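# Slide the sliding door fully open with a Stretch robot

## Task

Move the sliding door to its fully open position so that it stays open by itself once the robot lets go. Nothing else in the room may end up moved from where it began. The door must not bang open or shut, and the robot must not topple over or finish the job leaning.

## Robot and tools

Robot: a Hello Robot Stretch 3 with one arm. It has a two-wheeled base (0.33 m long, 0.34 m wide), a lift that runs up and down a mast, and a telescoping arm that sticks out to the robot's RIGHT side, with a wrist and a two-finger gripper at its end. The arm cannot reach forward, so to move the gripper forward or back you drive the base. The base turns about the point midway between its wheels, 0.05 m behind its front edge. With the arm pulled in and the wrist folded, a turn sweeps a circle of radius 0.28 m; an unfolded, level wrist reaches outside that circle.

Frames: the base frame has its origin on the floor between the drive wheels, x forward, y left, z up. hand_pose is reported in this frame, at the point where the closed fingertips meet. With all wrist joints at 0, that hand frame has x up, y pointing back along the arm toward the mast, and z toward the robot's rear. The odometry frame is the base frame as it was at the start; base_odometry heading is positive to the left, from -3.142 to 3.142, and wheel slip is counted as travel.

execute_actions: argument actions is a list holding a single action, or an empty list to just read state and images. An action may contain base, joints, or both, plus optional contact_limits; their motions begin together. base takes one command only: {"translate_m": d}, a relative drive from the current position, in metres, -1 to 1, forward positive; or {"rotate_rad": d}, a relative turn on the spot, in radians, -3.2 to 3.2, left (counter-clockwise seen from above) positive. There is no sideways drive. joints maps joint names to absolute targets: lift_m 0 to 1.1 (arm height on the mast), arm_m 0 to 0.52 (extension), wrist_yaw_rad -1.345 to 4.42 (0 along the arm, positive toward the front, 3.0 folded over the base), wrist_pitch_rad -1.57 to 0.451 (0 level, negative tips fingers down), wrist_roll_rad -2.911 to 2.911, gripper_m -0.089 to 0.179 (bigger is wider; the real fingertip gap is a bit less, zero below 0.007), head_pan_rad -3.953 to 1.73 (0 ahead, positive left, -1.57 along the arm), head_tilt_rad -1.53 to 0.419 (negative down). Each action ends within 15 s. contact_limits currently accepts only arm_m: a motor_effort percentage from 1 to 100 at which the arm motion stops (contact_stop); smaller means gentler, but too small stops immediately; it also caps the arm's holding force until the next action. cameras lists which of head_camera, nav_camera, wrist_camera to return; null, omitted or ["all"] gives all, [] gives none. Unknown keys, names or out-of-range numbers reject the whole call with no motion. A joint or base omitted from an action may still be driving to an earlier target without showing it.

wait: seconds from 0 to 10; commands nothing and returns the same state and images as an empty action.

zoom_image: camera plus region [x0, y0, x1, y1] in pixels of that camera's latest full image, origin top-left, at most 504 by 504. Image sizes: head_camera 896x504, nav_camera 672x504, wrist_camera 644x364.

finished_scene: scene is the integer number of the current scene. It ends that scene irreversibly after the last command has been held; the result reports success. Only call it when the door is fully open and stays that way untouched. Answering without any tool call ends everything.

Result lines: base_status and joint_status describe how each motion of the last accepted action ended. done means the target was reached (for the base: the wheels turned the commanded amount, slip included). off_target means it stopped short and may still push. After contact_stop, time_out or torque_fault the target is dropped; arm and lift go slack after a contact_stop until commanded again. on_its_own covers things not commanded in this call; its "held at" is the held target, not the actual position. motor_effort is percent of maximum, positive toward larger joint values (positive wheel effort pushes forward), with the peak of the last action in brackets; readings have fixed biases and noise. lidar_m gives 12 distances in metres, 30-degree sectors starting straight ahead and going counter-clockwise (4th left, 7th behind, 10th right), from a plane 0.17 m above the floor; "-" means nothing seen; robot parts can block sectors 5, 6, 9 and 10 when the lift is low. wrist_depth_mm and head_depth_mm are 7x7 grids of median depth (the head grid is sideways). base_tilt gives forward and right lean in degrees, with an offset of up to about 4. turned_by_wheels and turned_by_imu give rotation since the last result. Camera calibration lines list intrinsics and T_world_to_cam relative to the base frame.

Speed: the base is fast only when stowed (lift_m below 0.30, arm_m below 0.03, wrist_yaw_rad above 2.54); otherwise it is slow. The world keeps running while you think, and the robot holds its last command.

Cautions: to fold or unfold the wrist, first set lift_m between 0.32 and 0.95, wrist_pitch_rad -0.4 and roll near 0, or the gripper may strike the robot; with yaw below -0.4 keep pitch at -0.5 or lower. The base, wrist and head have no contact stop and keep pushing. Hard or long pushes can shut off a wrist servo for 10 s. Pushing the arm against something rigid with the gripper higher than about 0.45 m, raising the contact limit, pushing again after a contact_stop, or driving while the gripper is hooked on something fixed can tip the robot; snagging while reversing is the worst. If base_tilt shows a lean, undo the last move in small steps, release contact, and lower lift_m to about 0.2. Move the door smoothly and slowly so it does not slam, avoid bumping furniture, and let go before finishing.

Each tool is called after ">>>" as name([rows], argument=value, ...), one row to a line, values as JSON.

## Session

>>> execute_actions(actions=[])

Scene clock: 0.00 s.
base_odometry: x=+0.000 y=+0.000 heading=+0.000 (m, m, rad; odometry frame)
turned_by_wheels: +0.000 (rad since the last result)
turned_by_imu: +0.000 (rad since the last result)
base_tilt: forward=-0.1 right=+0.3 (deg)
lidar_m: 1.60 1.62 1.61 1.23 0.93 0.92 1.01 1.67 2.16 1.04 1.13 1.08
head_depth_mm: 1513 1511 1505 1528 1522 926 1536 / 1608 1616 1605 1635 1608 933 1657 / 1728 1740 1751 1765 1718 937 1792 / 1860 1873 1895 1904 1824 1016 1922 / 1965 2053 2050 2080 1832 1191 2084 / 1995 2090 2085 2090 1989 1544 1607 / 1840 1871 1882 1874 1831 1819 1864
base_status: not commanded
joint_positions: lift_m=+0.331 arm_m=-0.001 wrist_yaw_rad=+3.030 wrist_pitch_rad=-0.568 wrist_roll_rad=+0.018 gripper_m=+0.037 head_pan_rad=-0.003 head_tilt_rad=+0.004
joint_status: not commanded
motor_effort: left_wheel=+1 right_wheel=+0 lift_m=+22 arm_m=+1 wrist_yaw_rad=+0 wrist_pitch_rad=+5 wrist_roll_rad=+0 gripper_m=+0 head_pan_rad=+0 head_tilt_rad=+2 (%)
hand_pose: x=+0.0014 y=+0.0582 z=+0.3112 quat_wxyz=(+0.238, +0.694, +0.158, +0.660) (m; base frame)
wrist_depth_mm: 743 853 - - - - - / 743 911 992 974 947 947 933 / 762 770 778 757 758 769 742 / 649 647 644 656 621 638 624 / 558 550 568 557 561 539 534 / 484 - - - 463 469 463 / 439 - - - 415 417 412
pictures: head_camera (sideways: a quarter turn clockwise sets it upright), nav_camera (sideways: a quarter turn counterclockwise sets it upright), wrist_camera
Images, in order (width x height): head_camera 896x504, nav_camera 672x504, wrist_camera 644x364.

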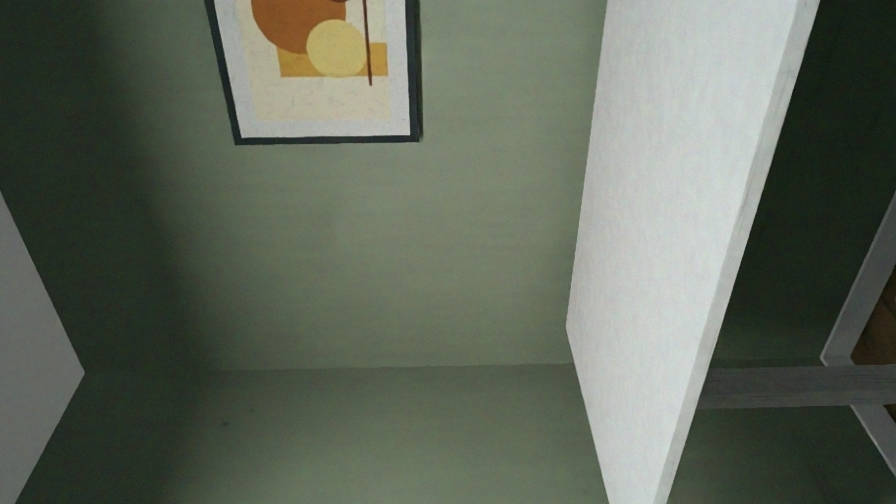

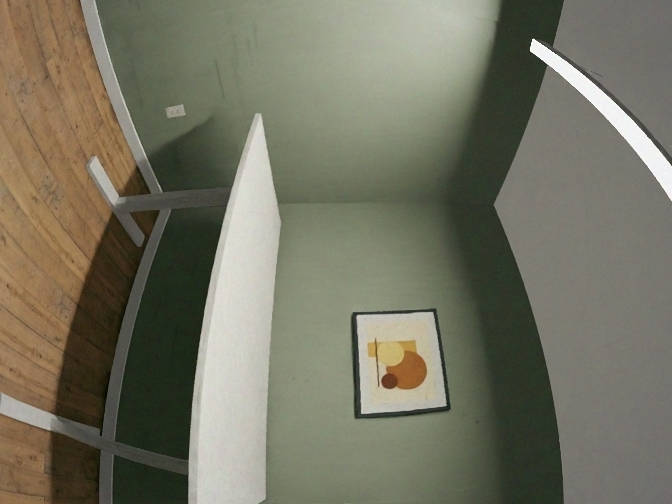

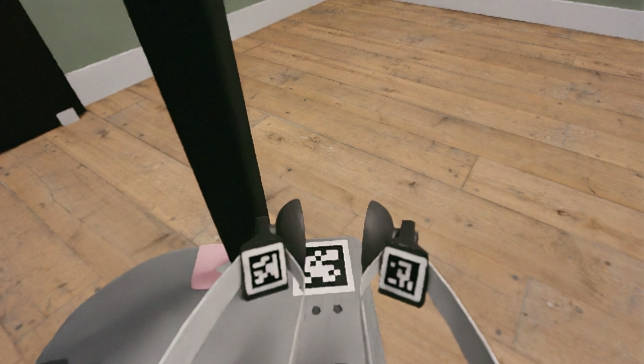

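>>> execute_actions([
  {"joints":{"head_pan_rad":-3.4,"head_tilt_rad":-0.4}},
], cameras=["head_camera","nav_camera"])

Scene clock: 4.27 s.
base_odometry: x=+0.000 y=+0.000 heading=+0.000 (m, m, rad; odometry frame)
turned_by_wheels: +0.000 (rad since the last result)
turned_by_imu: -0.001 (rad since the last result)
base_tilt: forward=-0.2 right=+0.3 (deg)
lidar_m: 1.60 1.62 1.61 1.22 0.93 0.92 1.01 1.67 2.16 1.04 1.13 1.08
head_depth_mm: 745 798 852 915 989 1082 1178 / 775 826 886 959 1036 1133 1251 / 804 863 926 1000 1093 1196 1306 / 833 894 967 1050 1148 1267 1372 / 868 934 1012 1101 1214 1344 1413 / 903 977 1061 1143 1291 1491 1423 / 961 1087 1192 1317 1466 1611 1421
base_status: not commanded
joint_positions: lift_m=+0.331 arm_m=-0.001 wrist_yaw_rad=+3.030 wrist_pitch_rad=-0.568 wrist_roll_rad=+0.018 gripper_m=+0.037 head_pan_rad=-3.393 head_tilt_rad=-0.395
joint_status: all done
motor_effort: left_wheel=+0(1) right_wheel=+0(0) lift_m=+22(22) arm_m=+0(0) wrist_yaw_rad=+0(0) wrist_pitch_rad=+5(5) wrist_roll_rad=+0(1) gripper_m=+0(0) head_pan_rad=-3(45) head_tilt_rad=-2(36) (%)
hand_pose: x=+0.0014 y=+0.0582 z=+0.3112 quat_wxyz=(+0.238, +0.694, +0.158, +0.660) (m; base frame)
wrist_depth_mm: 738 854 - - - - - / 734 918 956 964 952 947 927 / 749 795 775 764 764 745 752 / 659 648 620 633 639 625 622 / 550 560 565 561 572 550 533 / 487 - - - 468 466 465 / 432 - - - 421 417 417
pictures: head_camera (sideways: a quarter turn clockwise sets it upright), nav_camera (sideways: a quarter turn counterclockwise sets it upright)
camera_calibration (this result's frames):
head_camera: T_world_to_cam=[[0.38884, -0.116675, -0.913887, 1.21108], [-0.295191, -0.955431, -0.00361872, 0.00625282], [-0.872734, 0.271179, -0.405952, 0.492635], [0, 0, 0, 1]] pos_world=[-0.0391304, 0.0136848, 1.3068]
nav_camera: T_world_to_cam=[[-0.365111, 0.110709, 0.924358, -1.15942], [0.267589, 0.963484, -0.0097005, 0.0669826], [-0.891678, 0.243806, -0.381403, 0.466487], [0, 0, 0, 1]] pos_world=[-0.0252829, -0.0499113, 1.25028]
Images, in order (width x height): head_camera 896x504, nav_camera 672x504.

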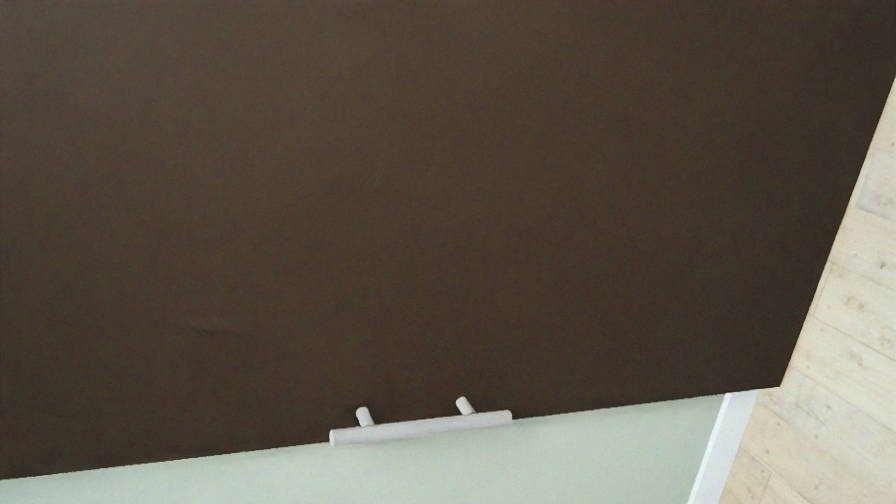

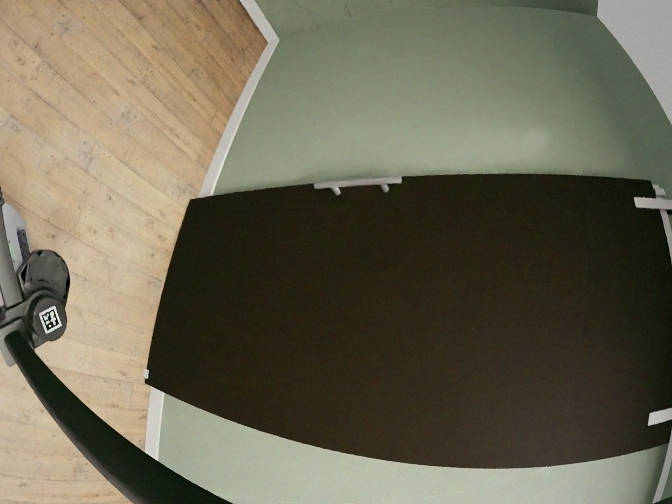

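>>> execute_actions([
  {"base":{"rotate_rad":-2.665},"joints":{"lift_m":0.28,"wrist_pitch_rad":-0.4,"head_pan_rad":-1.7,"head_tilt_rad":-0.6}},
], cameras=[])

>>> execute_actions([
  {"base":{"translate_m":0.873}},
], cameras=[])

>>> execute_actions([
  {"base":{"rotate_rad":0.414},"joints":{"lift_m":0.75}},
], cameras=[])

>>> execute_actions([
  {"joints":{"wrist_yaw_rad":0,"gripper_m":0.0}},
])

Scene clock: 20.90 s.
base_odometry: x=+0.000 y=+0.000 heading=-2.665 (m, m, rad; odometry frame)
turned_by_wheels: -2.665 (rad since the last result)
turned_by_imu: -2.667 (rad since the last result)
base_tilt: forward=-0.2 right=+0.3 (deg)
lidar_m: 1.57 2.17 1.05 1.04 1.55 1.60 1.64 1.61 1.28 0.93 0.92 0.99
head_depth_mm: 1231 1402 1614 1912 1785 1474 1246 / 1143 1288 1465 1709 1798 1471 1247 / 1062 1188 1344 1548 1714 1476 1253 / 996 1104 1237 1411 1622 1470 1253 / 939 1031 1148 1291 1480 1474 1251 / 886 968 1070 1194 1347 1435 1250 / 838 916 1000 1081 1175 1319 1250
base_status: done
joint_positions: lift_m=+0.280 arm_m=-0.001 wrist_yaw_rad=+3.030 wrist_pitch_rad=-0.422 wrist_roll_rad=+0.018 gripper_m=+0.037 head_pan_rad=-1.707 head_tilt_rad=-0.593
joint_status: all done
motor_effort: left_wheel=+4(13) right_wheel=-4(11) lift_m=+16(18) arm_m=+0(0) wrist_yaw_rad=+0(0) wrist_pitch_rad=+7(8) wrist_roll_rad=+0(1) gripper_m=+0(1) head_pan_rad=+3(46) head_tilt_rad=-4(27) (%)
hand_pose: x=+0.0037 y=+0.0790 z=+0.2922 quat_wxyz=(+0.188, +0.705, +0.108, +0.676) (m; base frame)
wrist_depth_mm: - - - - 953 960 - / - - - - - - - / 917 930 922 889 906 902 880 / 702 712 691 689 684 686 703 / 579 584 - 564 592 565 561 / 484 502 - - 465 472 476 / 424 - - - 413 409 410
pictures: none
No camera images: the call's "cameras" was empty. Leave "cameras" out to get every camera's image.

Scene clock: 25.47 s.
base_odometry: x=-0.776 y=-0.401 heading=-2.665 (m, m, rad; odometry frame)
turned_by_wheels: +0.000 (rad since the last result)
turned_by_imu: +0.003 (rad since the last result)
base_tilt: forward=-0.2 right=+0.3 (deg)
lidar_m: 1.01 1.36 1.46 1.00 1.03 1.63 2.44 1.76 0.73 0.57 0.58 0.68
head_depth_mm: 675 766 886 1049 1279 1440 1250 / 625 705 802 936 1121 1368 1253 / 585 654 737 847 997 1204 1255 / 549 608 680 773 895 1065 1219 / 517 570 633 711 811 944 1138 / 488 534 590 655 727 857 1034 / 461 503 551 585 692 841 1018
base_status: done
joint_positions: lift_m=+0.280 arm_m=-0.001 wrist_yaw_rad=+3.030 wrist_pitch_rad=-0.420 wrist_roll_rad=+0.018 gripper_m=+0.037 head_pan_rad=-1.707 head_tilt_rad=-0.593
joint_status: not commanded
motor_effort: left_wheel=+3(14) right_wheel=-4(9) lift_m=+16(17) arm_m=+0(0) wrist_yaw_rad=+1(0) wrist_pitch_rad=+7(7) wrist_roll_rad=+0(1) gripper_m=+0(0) head_pan_rad=+4(5) head_tilt_rad=-4(4) (%)
hand_pose: x=+0.0037 y=+0.0791 z=+0.2924 quat_wxyz=(+0.187, +0.705, +0.107, +0.676) (m; base frame)
wrist_depth_mm: - 935 - - - - - / - - - - - - - / 962 912 936 897 901 893 897 / 714 714 725 691 698 697 692 / 568 573 - 561 594 556 570 / 491 496 - - 466 482 472 / 430 - - - 411 407 411
pictures: none
No camera images: the call's "cameras" was empty. Leave "cameras" out to get every camera's image.

Scene clock: 30.57 s.
base_odometry: x=-0.776 y=-0.401 heading=-2.251 (m, m, rad; odometry frame)
turned_by_wheels: +0.414 (rad since the last result)
turned_by_imu: +0.413 (rad since the last result)
base_tilt: forward=-0.1 right=+0.3 (deg)
lidar_m: 1.36 1.41 1.15 1.00 1.97 2.45 2.41 0.80 0.59 0.57 0.66 0.89
head_depth_mm: 483 538 606 693 814 980 1198 / 475 529 594 677 789 946 1156 / 467 519 569 631 752 914 1117 / 476 528 593 673 781 921 1137 / 507 561 627 709 820 970 1165 / 502 554 617 697 799 939 1135 / 494 543 605 683 780 915 1103
base_status: done
joint_positions: lift_m=+0.750 arm_m=-0.001 wrist_yaw_rad=+3.030 wrist_pitch_rad=-0.420 wrist_roll_rad=+0.018 gripper_m=+0.037 head_pan_rad=-1.707 head_tilt_rad=-0.593
joint_status: all done
motor_effort: left_wheel=-3(9) right_wheel=+5(13) lift_m=+26(29) arm_m=+0(0) wrist_yaw_rad=+0(0) wrist_pitch_rad=+7(7) wrist_roll_rad=+0(1) gripper_m=+0(1) head_pan_rad=+5(3) head_tilt_rad=-4(4) (%)
hand_pose: x=+0.0037 y=+0.0792 z=+0.7619 quat_wxyz=(+0.187, +0.705, +0.107, +0.676) (m; base frame)
wrist_depth_mm: - - - - - - - / - - - - - - - / - - - - - - - / - - - - - - - / - - - - - - - / - - - - 994 - - / 905 878 874 888 861 898 866
pictures: none
No camera images: the call's "cameras" was empty. Leave "cameras" out to get every camera's image.

Scene clock: 33.10 s.
base_odometry: x=-0.776 y=-0.401 heading=-2.251 (m, m, rad; odometry frame)
turned_by_wheels: +0.000 (rad since the last result)
turned_by_imu: +0.000 (rad since the last result)
base_tilt: forward=-0.2 right=+0.3 (deg)
lidar_m: 1.36 1.41 1.15 1.00 1.97 2.45 2.41 0.81 0.59 0.57 0.65 0.90
head_depth_mm: 483 537 607 695 814 979 1195 / 475 527 593 678 788 946 1164 / 467 518 569 631 750 913 1114 / 476 529 593 671 779 912 - / 507 561 627 710 821 956 1164 / 502 554 618 697 799 938 1138 / 494 544 606 681 779 915 1099
base_status: not commanded
joint_positions: lift_m=+0.750 arm_m=-0.001 wrist_yaw_rad=+0.002 wrist_pitch_rad=-0.420 wrist_roll_rad=+0.018 gripper_m=+0.000 head_pan_rad=-1.707 head_tilt_rad=-0.593
joint_status: all done
motor_effort: left_wheel=-2(3) right_wheel=+5(5) lift_m=+27(26) arm_m=+0(0) wrist_yaw_rad=-1(4) wrist_pitch_rad=+7(7) wrist_roll_rad=+1(0) gripper_m=-2(81) head_pan_rad=+4(4) head_tilt_rad=-4(5) (%)
hand_pose: x=-0.0211 y=-0.3677 z=+0.7619 quat_wxyz=(+0.686, +0.147, -0.697, -0.148) (m; base frame)
wrist_depth_mm: 349 349 346 342 289 269 275 / 389 385 380 376 313 291 296 / 432 426 419 413 345 326 329 / 478 478 468 460 383 370 372 / 562 546 537 - 426 421 415 / 659 636 639 630 487 485 482 / 789 768 724 698 593 569 560
pictures: head_camera (sideways: a quarter turn clockwise sets it upright), nav_camera (sideways: a quarter turn counterclockwise sets it upright), wrist_camera
camera_calibration (this result's frames):
head_camera: T_world_to_cam=[[0.0945417, 0.570187, -0.816057, 1.08528], [0.983253, -0.181775, -0.0130964, 0.010791], [-0.155806, -0.801152, -0.577823, 0.711892], [0, 0, 0, 1]] pos_world=[-0.00229768, -0.0465196, 1.29714]
nav_camera: T_world_to_cam=[[-0.091687, -0.548448, 0.831143, -1.0395], [-0.987648, 0.156588, -0.00562363, 0.06933], [-0.127063, -0.821392, -0.55603, 0.689047], [0, 0, 0, 1]] pos_world=[0.0607171, -0.0149906, 1.2475]
wrist_camera: T_world_to_cam=[[-0.997612, -0.0651547, -0.0228993, -0.0145525], [-0.0207431, 0.598956, -0.800513, 0.859913], [0.0658728, -0.798127, -0.598877, 0.332438], [0, 0, 0, 1]] pos_world=[-0.0185792, -0.25067, 0.887128]
Images, in order (width x height): head_camera 896x504, nav_camera 672x504, wrist_camera 644x364.

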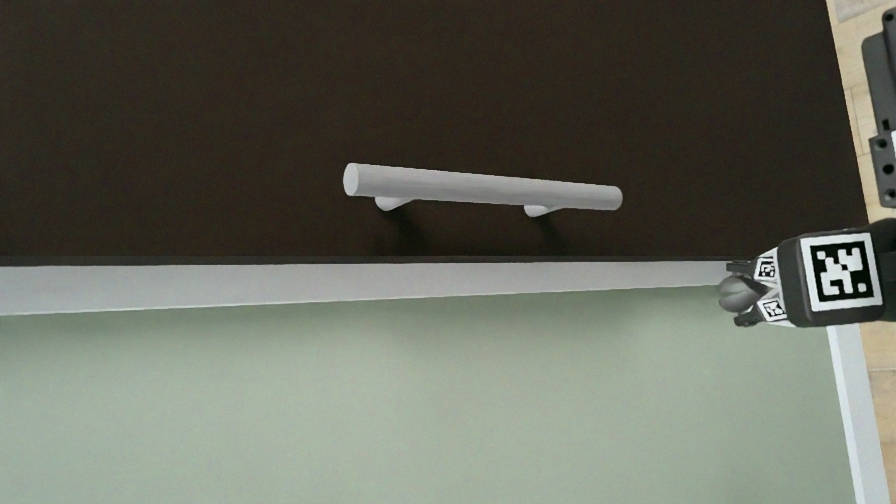

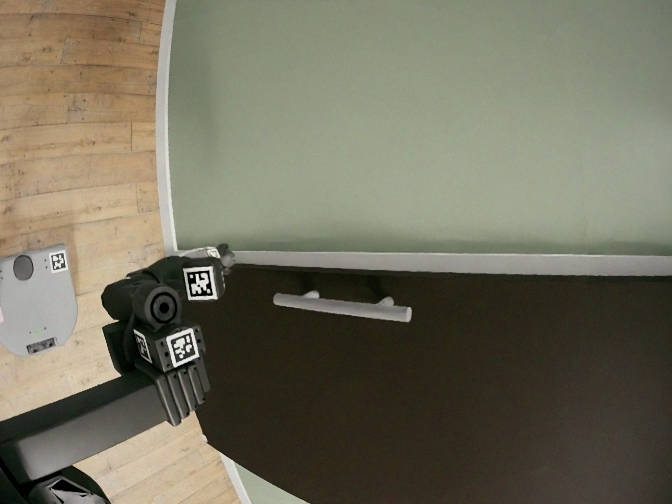

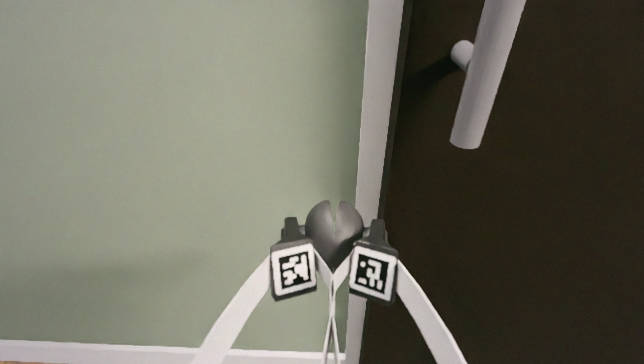

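>>> execute_actions([
  {"joints":{"wrist_yaw_rad":-0.15,"wrist_pitch_rad":0,"lift_m":0.78,"arm_m":0.11}},
])

Scene clock: 40.87 s.
base_odometry: x=-0.776 y=-0.401 heading=-2.251 (m, m, rad; odometry frame)
turned_by_wheels: +0.000 (rad since the last result)
turned_by_imu: -0.001 (rad since the last result)
base_tilt: forward=-0.1 right=+0.4 (deg)
lidar_m: 1.36 1.41 1.15 1.00 1.97 2.46 2.41 0.80 0.59 0.57 0.65 0.89
head_depth_mm: 482 537 606 694 812 975 - / 474 527 595 676 786 - - / 467 518 569 630 743 - - / 476 528 594 672 756 - 1173 / 507 561 627 708 809 971 1175 / 501 553 617 696 799 940 1139 / 493 545 605 682 780 914 1101
base_status: not commanded
joint_positions: lift_m=+0.780 arm_m=+0.110 wrist_yaw_rad=-0.149 wrist_pitch_rad=-0.024 wrist_roll_rad=+0.018 gripper_m=+0.000 head_pan_rad=-1.707 head_tilt_rad=-0.593
joint_status: all done
motor_effort: left_wheel=-3(3) right_wheel=+5(5) lift_m=+27(32) arm_m=+3(4) wrist_yaw_rad=-1(3) wrist_pitch_rad=+8(8) wrist_roll_rad=+1(0) gripper_m=-3(2) head_pan_rad=+4(4) head_tilt_rad=-4(4) (%)
hand_pose: x=-0.0594 y=-0.5074 z=+0.8880 quat_wxyz=(+0.698, -0.044, -0.712, -0.061) (m; base frame)
wrist_depth_mm: 235 239 246 243 198 144 213 / 243 247 255 254 205 148 222 / 250 256 265 264 215 156 230 / 261 265 274 273 224 160 240 / 269 277 284 - 232 241 252 / 281 288 297 294 242 251 263 / 292 301 310 307 250 261 277
pictures: head_camera (sideways: a quarter turn clockwise sets it upright), nav_camera (sideways: a quarter turn counterclockwise sets it upright), wrist_camera
camera_calibration (this result's frames):
head_camera: T_world_to_cam=[[0.0945417, 0.570187, -0.816057, 1.08528], [0.983253, -0.181775, -0.0130964, 0.010791], [-0.155806, -0.801152, -0.577823, 0.711892], [0, 0, 0, 1]] pos_world=[-0.00229767, -0.0465196, 1.29714]
nav_camera: T_world_to_cam=[[-0.091687, -0.548448, 0.831143, -1.0395], [-0.987648, 0.156588, -0.00562362, 0.06933], [-0.127063, -0.821392, -0.556031, 0.689047], [0, 0, 0, 1]] pos_world=[0.0607171, -0.0149906, 1.2475]
wrist_camera: T_world_to_cam=[[-0.996676, 0.0814007, 0.0033206, -0.00784671], [0.0167373, 0.244482, -0.969509, 1.01621], [-0.0797306, -0.966231, -0.245032, -0.109152], [0, 0, 0, 1]] pos_world=[-0.0335319, -0.353271, 0.958502]
Images, in order (width x height): head_camera 896x504, nav_camera 672x504, wrist_camera 644x364.

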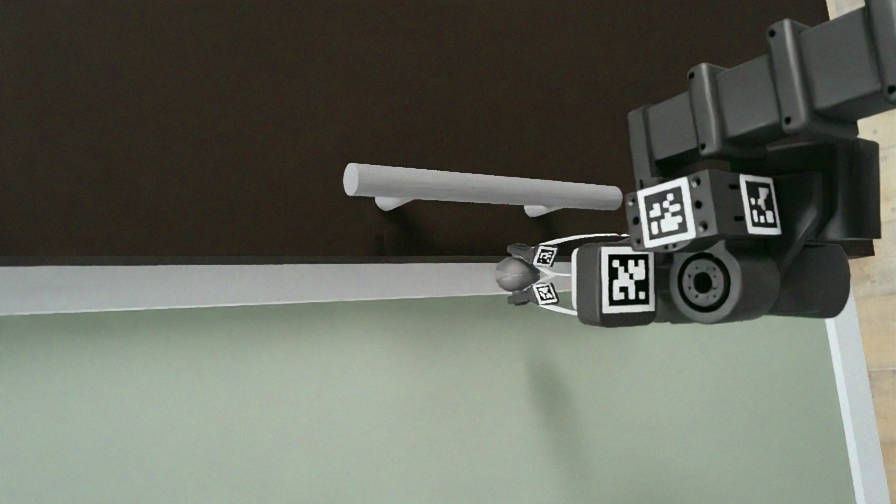

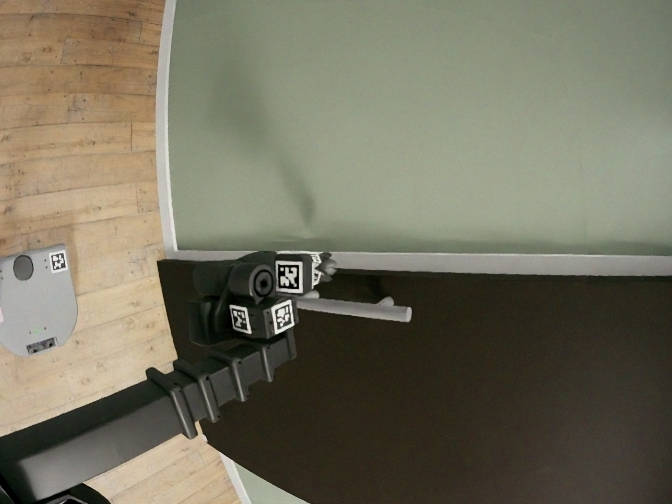

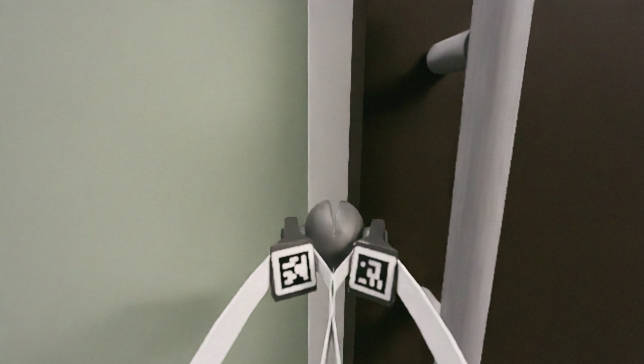

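>>> execute_actions([
  {"joints":{"arm_m":0.13},"base":{"translate_m":-0.04}},
], cameras=[])

>>> execute_actions([
  {"base":{"translate_m":-0.2}},
])

Scene clock: 45.90 s.
base_odometry: x=-0.750 y=-0.370 heading=-2.251 (m, m, rad; odometry frame)
turned_by_wheels: +0.000 (rad since the last result)
turned_by_imu: -0.001 (rad since the last result)
base_tilt: forward=-0.1 right=+0.3 (deg)
lidar_m: 1.40 1.46 1.01 1.02 1.96 2.42 2.37 0.80 0.59 0.57 0.66 0.89
head_depth_mm: 483 537 606 693 812 964 - / 475 527 593 678 778 - - / 467 518 580 662 752 - 1174 / 459 509 562 607 650 - 1157 / 482 533 608 697 798 980 1175 / 502 553 618 697 802 939 1138 / 494 545 605 681 778 911 1102
base_status: done
joint_positions: lift_m=+0.780 arm_m=+0.130 wrist_yaw_rad=-0.149 wrist_pitch_rad=-0.024 wrist_roll_rad=+0.018 gripper_m=+0.000 head_pan_rad=-1.707 head_tilt_rad=-0.593
joint_status: all done
motor_effort: left_wheel=-2(7) right_wheel=+5(8) lift_m=+26(27) arm_m=+3(4) wrist_yaw_rad=+0(1) wrist_pitch_rad=+8(8) wrist_roll_rad=+1(0) gripper_m=-3(2) head_pan_rad=+3(3) head_tilt_rad=-4(4) (%)
hand_pose: x=-0.0594 y=-0.5274 z=+0.8880 quat_wxyz=(+0.698, -0.044, -0.712, -0.061) (m; base frame)
wrist_depth_mm: 216 223 226 177 121 185 192 / 227 229 235 185 125 194 199 / 230 240 243 190 128 201 208 / 239 247 253 198 134 208 218 / 248 258 263 - 138 219 227 / 258 267 274 216 146 230 241 / 269 277 285 224 157 242 252
pictures: none
No camera images: the call's "cameras" was empty. Leave "cameras" out to get every camera's image.

Scene clock: 50.13 s.
base_odometry: x=-0.625 y=-0.214 heading=-2.251 (m, m, rad; odometry frame)
turned_by_wheels: +0.000 (rad since the last result)
turned_by_imu: -0.002 (rad since the last result)
base_tilt: forward=-0.1 right=+0.3 (deg)
lidar_m: 1.60 1.66 1.08 1.11 1.96 2.25 2.18 0.80 0.58 0.57 0.64 0.89
head_depth_mm: 482 538 604 693 811 966 - / 475 527 592 677 780 - - / 467 517 576 651 750 - 1175 / 459 508 565 628 666 - 1173 / 2471 2744 2966 2272 1846 1435 1237 / 2468 2704 2958 2276 1787 1394 1174 / 2438 2651 2833 722 773 901 1103
base_status: done
joint_positions: lift_m=+0.780 arm_m=+0.130 wrist_yaw_rad=-0.149 wrist_pitch_rad=-0.024 wrist_roll_rad=+0.018 gripper_m=+0.000 head_pan_rad=-1.707 head_tilt_rad=-0.593
joint_status: not commanded
motor_effort: left_wheel=-2(25) right_wheel=+4(57) lift_m=+26(26) arm_m=+2(3) wrist_yaw_rad=-1(99) wrist_pitch_rad=+8(9) wrist_roll_rad=+1(0) gripper_m=-2(10) head_pan_rad=+5(4) head_tilt_rad=-4(4) (%)
hand_pose: x=-0.0595 y=-0.5275 z=+0.8883 quat_wxyz=(+0.698, -0.045, -0.712, -0.061) (m; base frame)
wrist_depth_mm: 224 - - 178 175 184 191 / 225 - - 185 171 193 200 / 229 341 - 191 190 200 207 / 232 338 - 200 197 209 217 / 241 336 - - 141 218 227 / 247 333 - 214 142 231 238 / 254 328 - - 192 239 250
pictures: head_camera (sideways: a quarter turn clockwise sets it upright), nav_camera (sideways: a quarter turn counterclockwise sets it upright), wrist_camera
camera_calibration (this result's frames):
head_camera: T_world_to_cam=[[0.0945414, 0.570187, -0.816057, 1.08529], [0.983253, -0.181775, -0.0130964, 0.010791], [-0.155806, -0.801152, -0.577823, 0.711892], [0, 0, 0, 1]] pos_world=[-0.00229766, -0.0465196, 1.29714]
nav_camera: T_world_to_cam=[[-0.0916867, -0.548447, 0.831143, -1.0395], [-0.987648, 0.156588, -0.00562363, 0.06933], [-0.127063, -0.821393, -0.55603, 0.689047], [0, 0, 0, 1]] pos_world=[0.0607171, -0.0149906, 1.2475]
wrist_camera: T_world_to_cam=[[-0.996659, 0.0816015, 0.00338523, -0.00621263], [0.0166468, 0.24355, -0.969746, 1.0211], [-0.0799572, -0.96645, -0.244095, -0.129517], [0, 0, 0, 1]] pos_world=[-0.0335457, -0.373353, 0.958613]
Images, in order (width x height): head_camera 896x504, nav_camera 672x504, wrist_camera 644x364.

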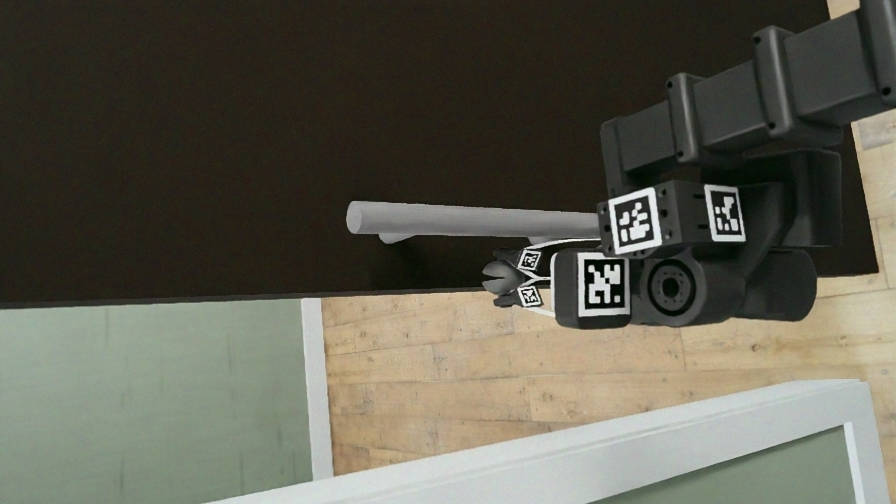

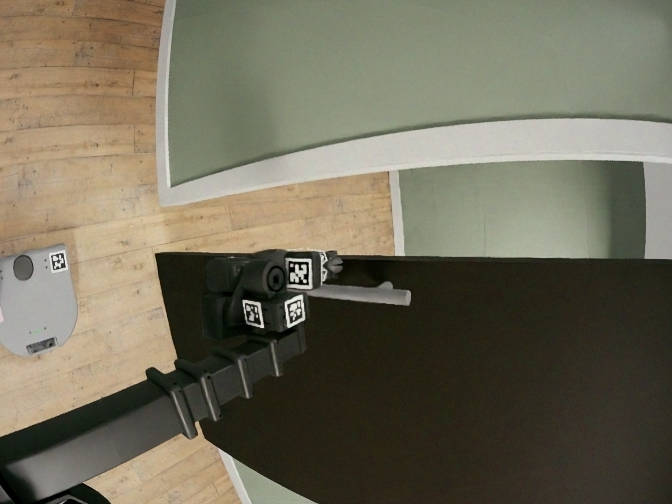

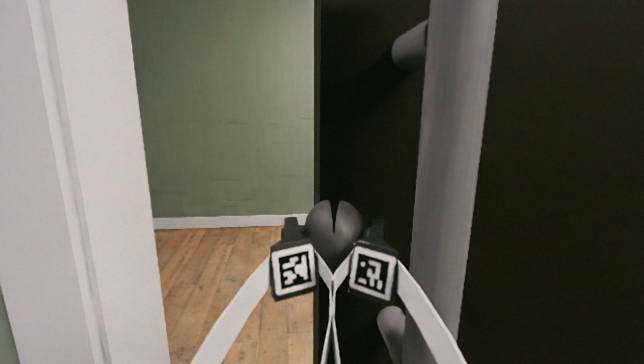

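>>> execute_actions([
  {"base":{"translate_m":-0.5},"joints":{"head_pan_rad":-2.3,"head_tilt_rad":0.3}},
])

Scene clock: 58.80 s.
base_odometry: x=-0.310 y=+0.175 heading=-2.251 (m, m, rad; odometry frame)
turned_by_wheels: +0.000 (rad since the last result)
turned_by_imu: -0.003 (rad since the last result)
base_tilt: forward=-0.1 right=+0.3 (deg)
lidar_m: 2.10 2.05 1.32 1.43 1.90 1.73 1.67 0.81 0.59 0.57 0.89 0.88
head_depth_mm: 1389 1520 1382 1266 1168 969 908 / 1334 1161 1058 979 915 857 808 / 1199 986 922 866 814 768 727 / 1025 870 821 773 732 695 662 / 834 781 737 700 667 636 606 / 744 705 671 639 611 585 561 / 675 644 614 589 564 542 522
base_status: done
joint_positions: lift_m=+0.780 arm_m=+0.130 wrist_yaw_rad=-0.148 wrist_pitch_rad=-0.022 wrist_roll_rad=+0.018 gripper_m=+0.000 head_pan_rad=-2.295 head_tilt_rad=+0.285
joint_status: all done
motor_effort: left_wheel=-1(28) right_wheel=+4(58) lift_m=+27(27) arm_m=+2(2) wrist_yaw_rad=-1(100) wrist_pitch_rad=+8(9) wrist_roll_rad=+0(0) gripper_m=-3(11) head_pan_rad=-3(38) head_tilt_rad=+9(60) (%)
hand_pose: x=-0.0593 y=-0.5277 z=+0.8887 quat_wxyz=(+0.698, -0.045, -0.712, -0.060) (m; base frame)
wrist_depth_mm: - - - 180 178 188 194 / - - - 185 171 194 202 / - - - 194 192 203 212 / - - - 200 199 212 219 / - - - - 142 219 230 / - - - 219 146 230 241 / - - - - 192 243 252
pictures: head_camera (sideways: a quarter turn clockwise sets it upright), nav_camera (sideways: a quarter turn counterclockwise sets it upright), wrist_camera
camera_calibration (this result's frames):
head_camera: T_world_to_cam=[[-0.159565, -0.205008, -0.965666, 1.2827], [0.721495, -0.691867, 0.0276625, -0.0406847], [-0.673783, -0.692309, 0.25831, -0.373305], [0, 0, 0, 1]] pos_world=[-0.0174995, -0.0236283, 1.33621]
nav_camera: T_world_to_cam=[[0.176448, 0.224264, 0.958422, -1.20793], [-0.742558, 0.669484, -0.0199479, 0.0864992], [-0.646122, -0.708164, 0.284658, -0.402104], [0, 0, 0, 1]] pos_world=[0.0175594, -0.0717698, 1.2739]
wrist_camera: T_world_to_cam=[[-0.996729, 0.0807326, 0.00354646, -0.0065934], [0.0161409, 0.241895, -0.970168, 1.02105], [-0.0791821, -0.966938, -0.242407, -0.13126], [0, 0, 0, 1]] pos_world=[-0.033446, -0.373376, 0.958798]
Images, in order (width x height): head_camera 896x504, nav_camera 672x504, wrist_camera 644x364.

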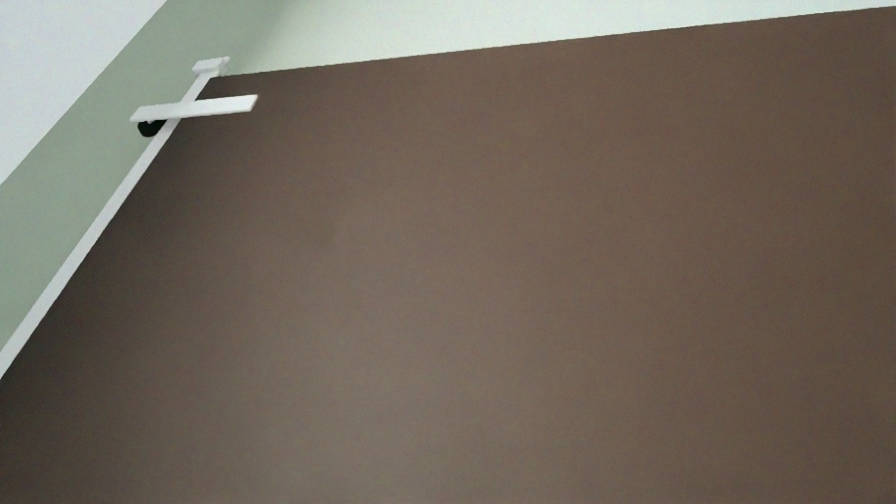

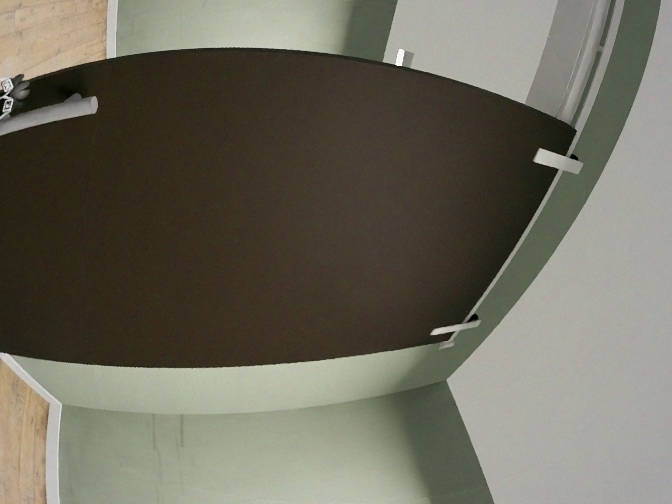

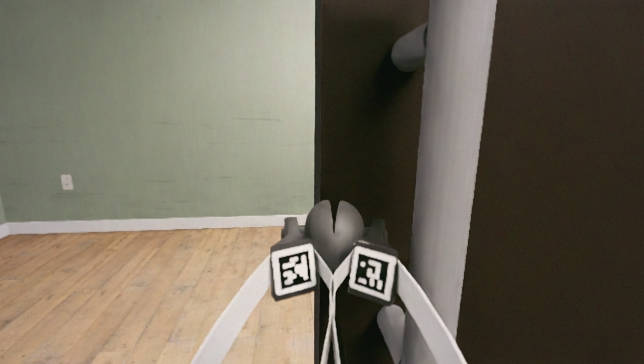

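>>> execute_actions([
  {"base":{"translate_m":-0.07}},
], cameras=["head_camera"])

>>> execute_actions([
  {"base":{"translate_m":-0.05}},
], cameras=["head_camera"])

Scene clock: 64.83 s.
base_odometry: x=-0.266 y=+0.229 heading=-2.251 (m, m, rad; odometry frame)
turned_by_wheels: +0.000 (rad since the last result)
turned_by_imu: -0.001 (rad since the last result)
base_tilt: forward=-0.2 right=+0.3 (deg)
lidar_m: 2.17 1.42 1.35 1.43 1.84 1.66 1.60 0.81 0.59 0.57 0.99 0.94
head_depth_mm: 1391 1530 1386 1267 1169 973 904 / 1344 1160 1053 978 913 857 807 / 1196 993 922 865 812 769 727 / 1027 872 819 775 735 696 660 / 835 781 739 700 666 636 607 / 744 706 672 640 612 586 560 / 676 643 615 588 563 542 522
base_status: done
joint_positions: lift_m=+0.780 arm_m=+0.130 wrist_yaw_rad=-0.148 wrist_pitch_rad=-0.021 wrist_roll_rad=+0.018 gripper_m=+0.000 head_pan_rad=-2.295 head_tilt_rad=+0.285
joint_status: not commanded
motor_effort: left_wheel=-1(19) right_wheel=+3(47) lift_m=+27(26) arm_m=+1(2) wrist_yaw_rad=-1(86) wrist_pitch_rad=+7(8) wrist_roll_rad=+0(0) gripper_m=-3(10) head_pan_rad=-2(2) head_tilt_rad=+10(10) (%)
hand_pose: x=-0.0593 y=-0.5277 z=+0.8888 quat_wxyz=(+0.698, -0.045, -0.712, -0.060) (m; base frame)
wrist_depth_mm: - - - 180 166 187 192 / - - - 187 168 194 203 / - - - 195 193 203 212 / - - - 202 146 211 219 / - - - - 142 221 229 / - - - 218 144 230 240 / - - - - 193 242 254
pictures: head_camera (sideways: a quarter turn clockwise sets it upright)
camera_calibration (this result's frames):
head_camera: T_world_to_cam=[[-0.159565, -0.205008, -0.965666, 1.2827], [0.721495, -0.691867, 0.0276625, -0.0406847], [-0.673783, -0.692309, 0.25831, -0.373305], [0, 0, 0, 1]] pos_world=[-0.0174995, -0.0236283, 1.33621]
Images, in order (width x height): head_camera 896x504.

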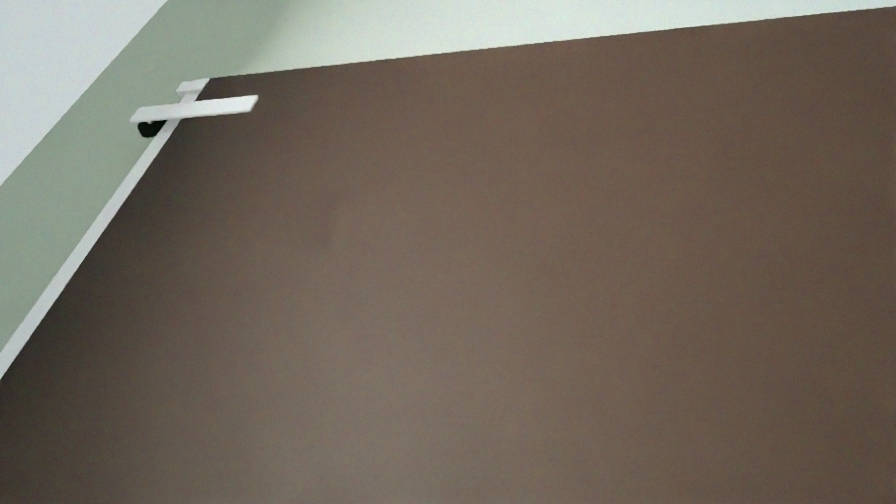

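Scene clock: 66.87 s.
base_odometry: x=-0.235 y=+0.268 heading=-2.251 (m, m, rad; odometry frame)
turned_by_wheels: +0.000 (rad since the last result)
turned_by_imu: +0.000 (rad since the last result)
base_tilt: forward=-0.1 right=+0.3 (deg)
lidar_m: 2.22 1.44 1.37 1.43 1.81 1.60 1.55 0.80 0.58 0.57 1.07 0.97
head_depth_mm: 1389 1521 1381 1271 1168 969 904 / 1337 1145 1053 977 912 854 805 / 1199 985 924 866 813 766 723 / 1026 871 818 773 732 693 660 / 833 779 737 699 666 635 605 / 743 704 671 638 611 584 560 / 674 643 614 589 563 541 520
base_status: done
joint_positions: lift_m=+0.780 arm_m=+0.130 wrist_yaw_rad=-0.136 wrist_pitch_rad=-0.021 wrist_roll_rad=+0.018 gripper_m=+0.000 head_pan_rad=-2.295 head_tilt_rad=+0.285
joint_status: not commanded
on_its_own: wrist_yaw_rad is at rest, and its effort (-13) is outside its rest range (-12 to +12)
motor_effort: left_wheel=+1(14) right_wheel=-4(38) lift_m=+26(27) arm_m=+1(1) wrist_yaw_rad=-13(67) wrist_pitch_rad=+7(8) wrist_roll_rad=+1(0) gripper_m=-4(7) head_pan_rad=-2(2) head_tilt_rad=+10(9) (%)
hand_pose: x=-0.0560 y=-0.5282 z=+0.8890 quat_wxyz=(+0.699, -0.041, -0.712, -0.055) (m; base frame)
wrist_depth_mm: - - - 176 118 185 190 / - - - 183 122 192 196 / - - - 190 127 200 205 / - - - 196 132 207 216 / - - - - 136 215 224 / - - - 215 218 225 236 / - - - 222 150 237 243
pictures: head_camera (sideways: a quarter turn clockwise sets it upright)
camera_calibration (this result's frames):
head_camera: T_world_to_cam=[[-0.159565, -0.205008, -0.965666, 1.2827], [0.721495, -0.691867, 0.0276625, -0.0406847], [-0.673783, -0.692309, 0.25831, -0.373305], [0, 0, 0, 1]] pos_world=[-0.0174995, -0.0236283, 1.33621]
Images, in order (width x height): head_camera 896x504.

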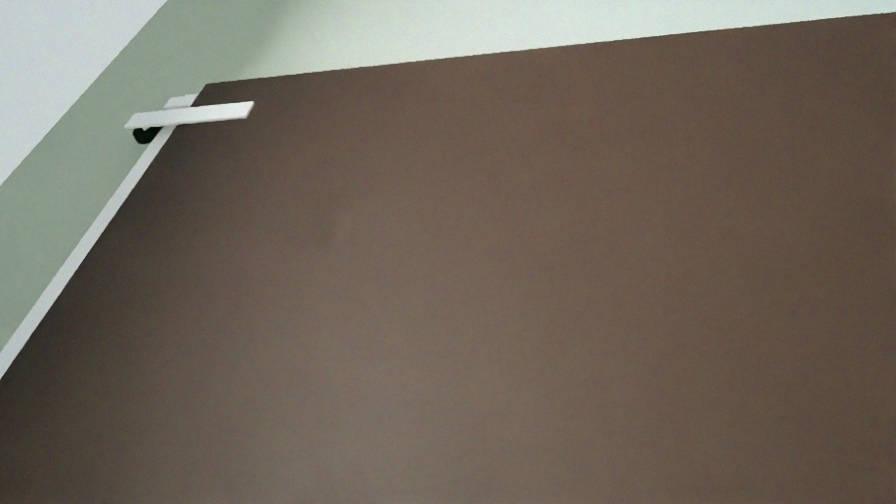

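Possibly at the stop; test once more.

>>> execute_actions([
  {"base":{"translate_m":-0.03}},
], cameras=["head_camera"])

Scene clock: 75.10 s.
base_odometry: x=-0.216 y=+0.291 heading=-2.251 (m, m, rad; odometry frame)
turned_by_wheels: +0.000 (rad since the last result)
turned_by_imu: -0.001 (rad since the last result)
base_tilt: forward=-0.2 right=+0.3 (deg)
lidar_m: 2.25 1.45 1.39 1.43 1.79 1.58 1.52 0.80 0.59 0.57 2.99 1.00
head_depth_mm: 1395 1520 1388 1265 1165 973 905 / 1338 1145 1052 977 911 856 806 / 1200 990 921 861 812 766 725 / 1029 871 819 774 732 693 660 / 835 780 738 699 664 634 605 / 744 706 672 640 610 584 559 / 674 644 614 587 564 540 520
base_status: done
joint_positions: lift_m=+0.780 arm_m=+0.130 wrist_yaw_rad=-0.130 wrist_pitch_rad=-0.020 wrist_roll_rad=+0.018 gripper_m=+0.000 head_pan_rad=-2.295 head_tilt_rad=+0.285
joint_status: not commanded
on_its_own: wrist_yaw_rad is at rest, and its effort (-19) is outside its rest range (-12 to +12)
motor_effort: left_wheel=+3(14) right_wheel=-5(35) lift_m=+27(26) arm_m=+1(1) wrist_yaw_rad=-19(65) wrist_pitch_rad=+7(8) wrist_roll_rad=+0(1) gripper_m=-5(7) head_pan_rad=-2(2) head_tilt_rad=+9(9) (%)
hand_pose: x=-0.0546 y=-0.5284 z=+0.8891 quat_wxyz=(+0.699, -0.039, -0.712, -0.053) (m; base frame)
wrist_depth_mm: - - - 176 117 185 189 / - - - 181 122 190 196 / - - - 189 126 197 204 / - - - 196 132 206 212 / - - - - 136 216 223 / - - - 215 217 224 232 / - - - 223 148 235 243
pictures: head_camera (sideways: a quarter turn clockwise sets it upright)
camera_calibration (this result's frames):
head_camera: T_world_to_cam=[[-0.159565, -0.205008, -0.965666, 1.2827], [0.721495, -0.691867, 0.0276625, -0.0406847], [-0.673783, -0.692309, 0.25831, -0.373305], [0, 0, 0, 1]] pos_world=[-0.0174995, -0.0236282, 1.33621]
Images, in order (width x height): head_camera 896x504.

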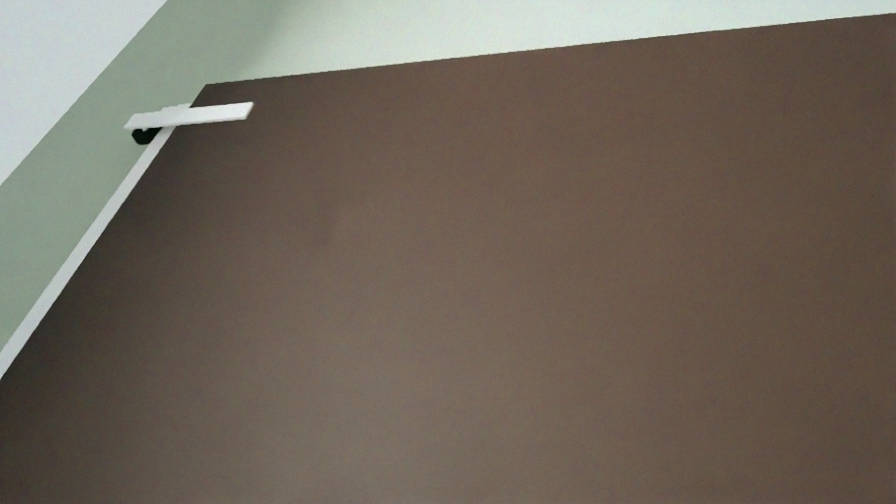

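Still moving.

>>> execute_actions([
  {"base":{"translate_m":-0.03}},
], cameras=["head_camera"])

Scene clock: 79.50 s.
base_odometry: x=-0.197 y=+0.315 heading=-2.250 (m, m, rad; odometry frame)
turned_by_wheels: +0.001 (rad since the last result)
turned_by_imu: +0.001 (rad since the last result)
base_tilt: forward=-0.1 right=+0.3 (deg)
lidar_m: 2.29 1.47 1.40 1.43 1.78 1.55 1.49 0.81 0.59 0.57 2.98 1.02
head_depth_mm: 1387 1526 1380 1266 1167 1087 907 / 1339 1143 1052 979 910 859 806 / 1198 990 921 862 811 767 726 / 1027 872 820 773 734 695 662 / 834 779 740 701 667 637 607 / 743 704 672 641 612 585 560 / 674 644 614 590 565 543 521
base_status: done
joint_positions: lift_m=+0.780 arm_m=+0.130 wrist_yaw_rad=-0.060 wrist_pitch_rad=-0.021 wrist_roll_rad=+0.018 gripper_m=+0.000 head_pan_rad=-2.295 head_tilt_rad=+0.285
joint_status: not commanded
on_its_own: right_wheel is at rest, and its effort (-45) is outside its rest range (-18 to +18); wrist_yaw_rad is at rest, and its effort (-84) is outside its rest range (-12 to +12)
motor_effort: left_wheel=+16(17) right_wheel=-45(46) lift_m=+27(26) arm_m=+1(1) wrist_yaw_rad=-84(84) wrist_pitch_rad=+7(7) wrist_roll_rad=+0(1) gripper_m=-10(8) head_pan_rad=-1(2) head_tilt_rad=+10(10) (%)
hand_pose: x=-0.0368 y=-0.5301 z=+0.8890 quat_wxyz=(+0.700, -0.014, -0.713, -0.029) (m; base frame)
wrist_depth_mm: - - - 175 114 177 178 / - - - 181 119 182 184 / - - - 190 124 190 190 / - - - 196 129 197 197 / - - - - 134 205 206 / - - - 215 212 214 213 / - - - 222 145 223 225
pictures: head_camera (sideways: a quarter turn clockwise sets it upright)
camera_calibration (this result's frames):
head_camera: T_world_to_cam=[[-0.159565, -0.205008, -0.965666, 1.2827], [0.721495, -0.691867, 0.0276625, -0.0406847], [-0.673783, -0.692309, 0.25831, -0.373305], [0, 0, 0, 1]] pos_world=[-0.0174995, -0.0236283, 1.33621]
Images, in order (width x height): head_camera 896x504.

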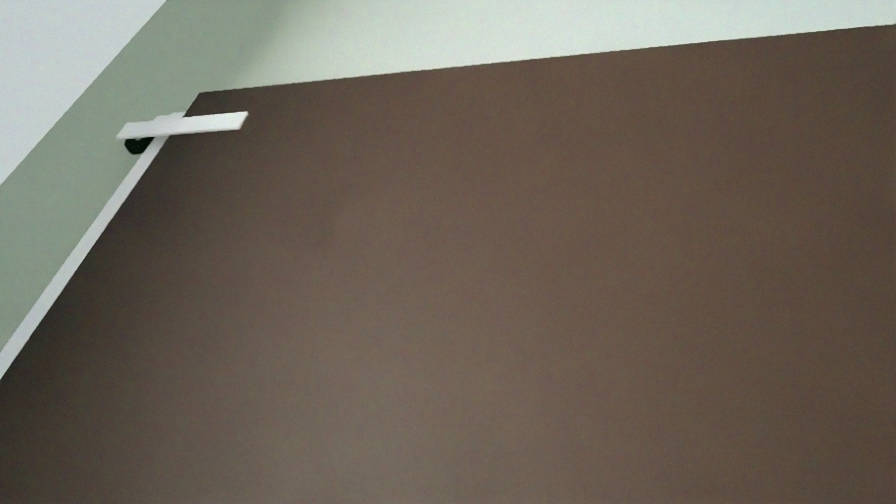

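>>> execute_actions([
  {"base":{"translate_m":0.05}},
], cameras=[])

>>> finished_scene(scene=1)

Scene clock: 84.23 s.
base_odometry: x=-0.229 y=+0.276 heading=-2.250 (m, m, rad; odometry frame)
turned_by_wheels: +0.000 (rad since the last result)
turned_by_imu: -0.001 (rad since the last result)
base_tilt: forward=-0.2 right=+0.3 (deg)
lidar_m: 2.23 1.44 1.37 1.43 1.81 1.60 1.54 0.81 0.59 0.57 2.98 0.98
head_depth_mm: 1381 1515 1382 1264 1168 969 907 / 1340 1158 1052 978 913 858 805 / 1198 986 921 863 813 769 726 / 1028 872 820 771 734 695 662 / 835 782 739 701 665 636 608 / 744 705 671 639 611 587 560 / 677 643 615 590 565 542 521
base_status: done
joint_positions: lift_m=+0.780 arm_m=+0.130 wrist_yaw_rad=+0.003 wrist_pitch_rad=-0.022 wrist_roll_rad=+0.018 gripper_m=+0.000 head_pan_rad=-2.295 head_tilt_rad=+0.285
joint_status: not commanded
on_its_own: wrist_yaw_rad is held at +0.001, not at your -0.150, by its stall guard, which is not easing now
motor_effort: left_wheel=-2(4) right_wheel=+3(10) lift_m=+27(27) arm_m=+1(1) wrist_yaw_rad=-1(1) wrist_pitch_rad=+7(8) wrist_roll_rad=+0(0) gripper_m=-3(3) head_pan_rad=-2(3) head_tilt_rad=+10(9) (%)
hand_pose: x=-0.0208 y=-0.5306 z=+0.8888 quat_wxyz=(+0.701, +0.009, -0.713, -0.007) (m; base frame)
wrist_depth_mm: - - - - 174 154 110 / - - - - 181 167 171 / - - - - 186 182 179 / - - - - 193 134 187 / - - - - 201 135 196 / - - - - 208 137 204 / - - - - 219 144 211
pictures: none
No camera images: the call's "cameras" was empty. Leave "cameras" out to get every camera's image.

The scene is finished: the task was done.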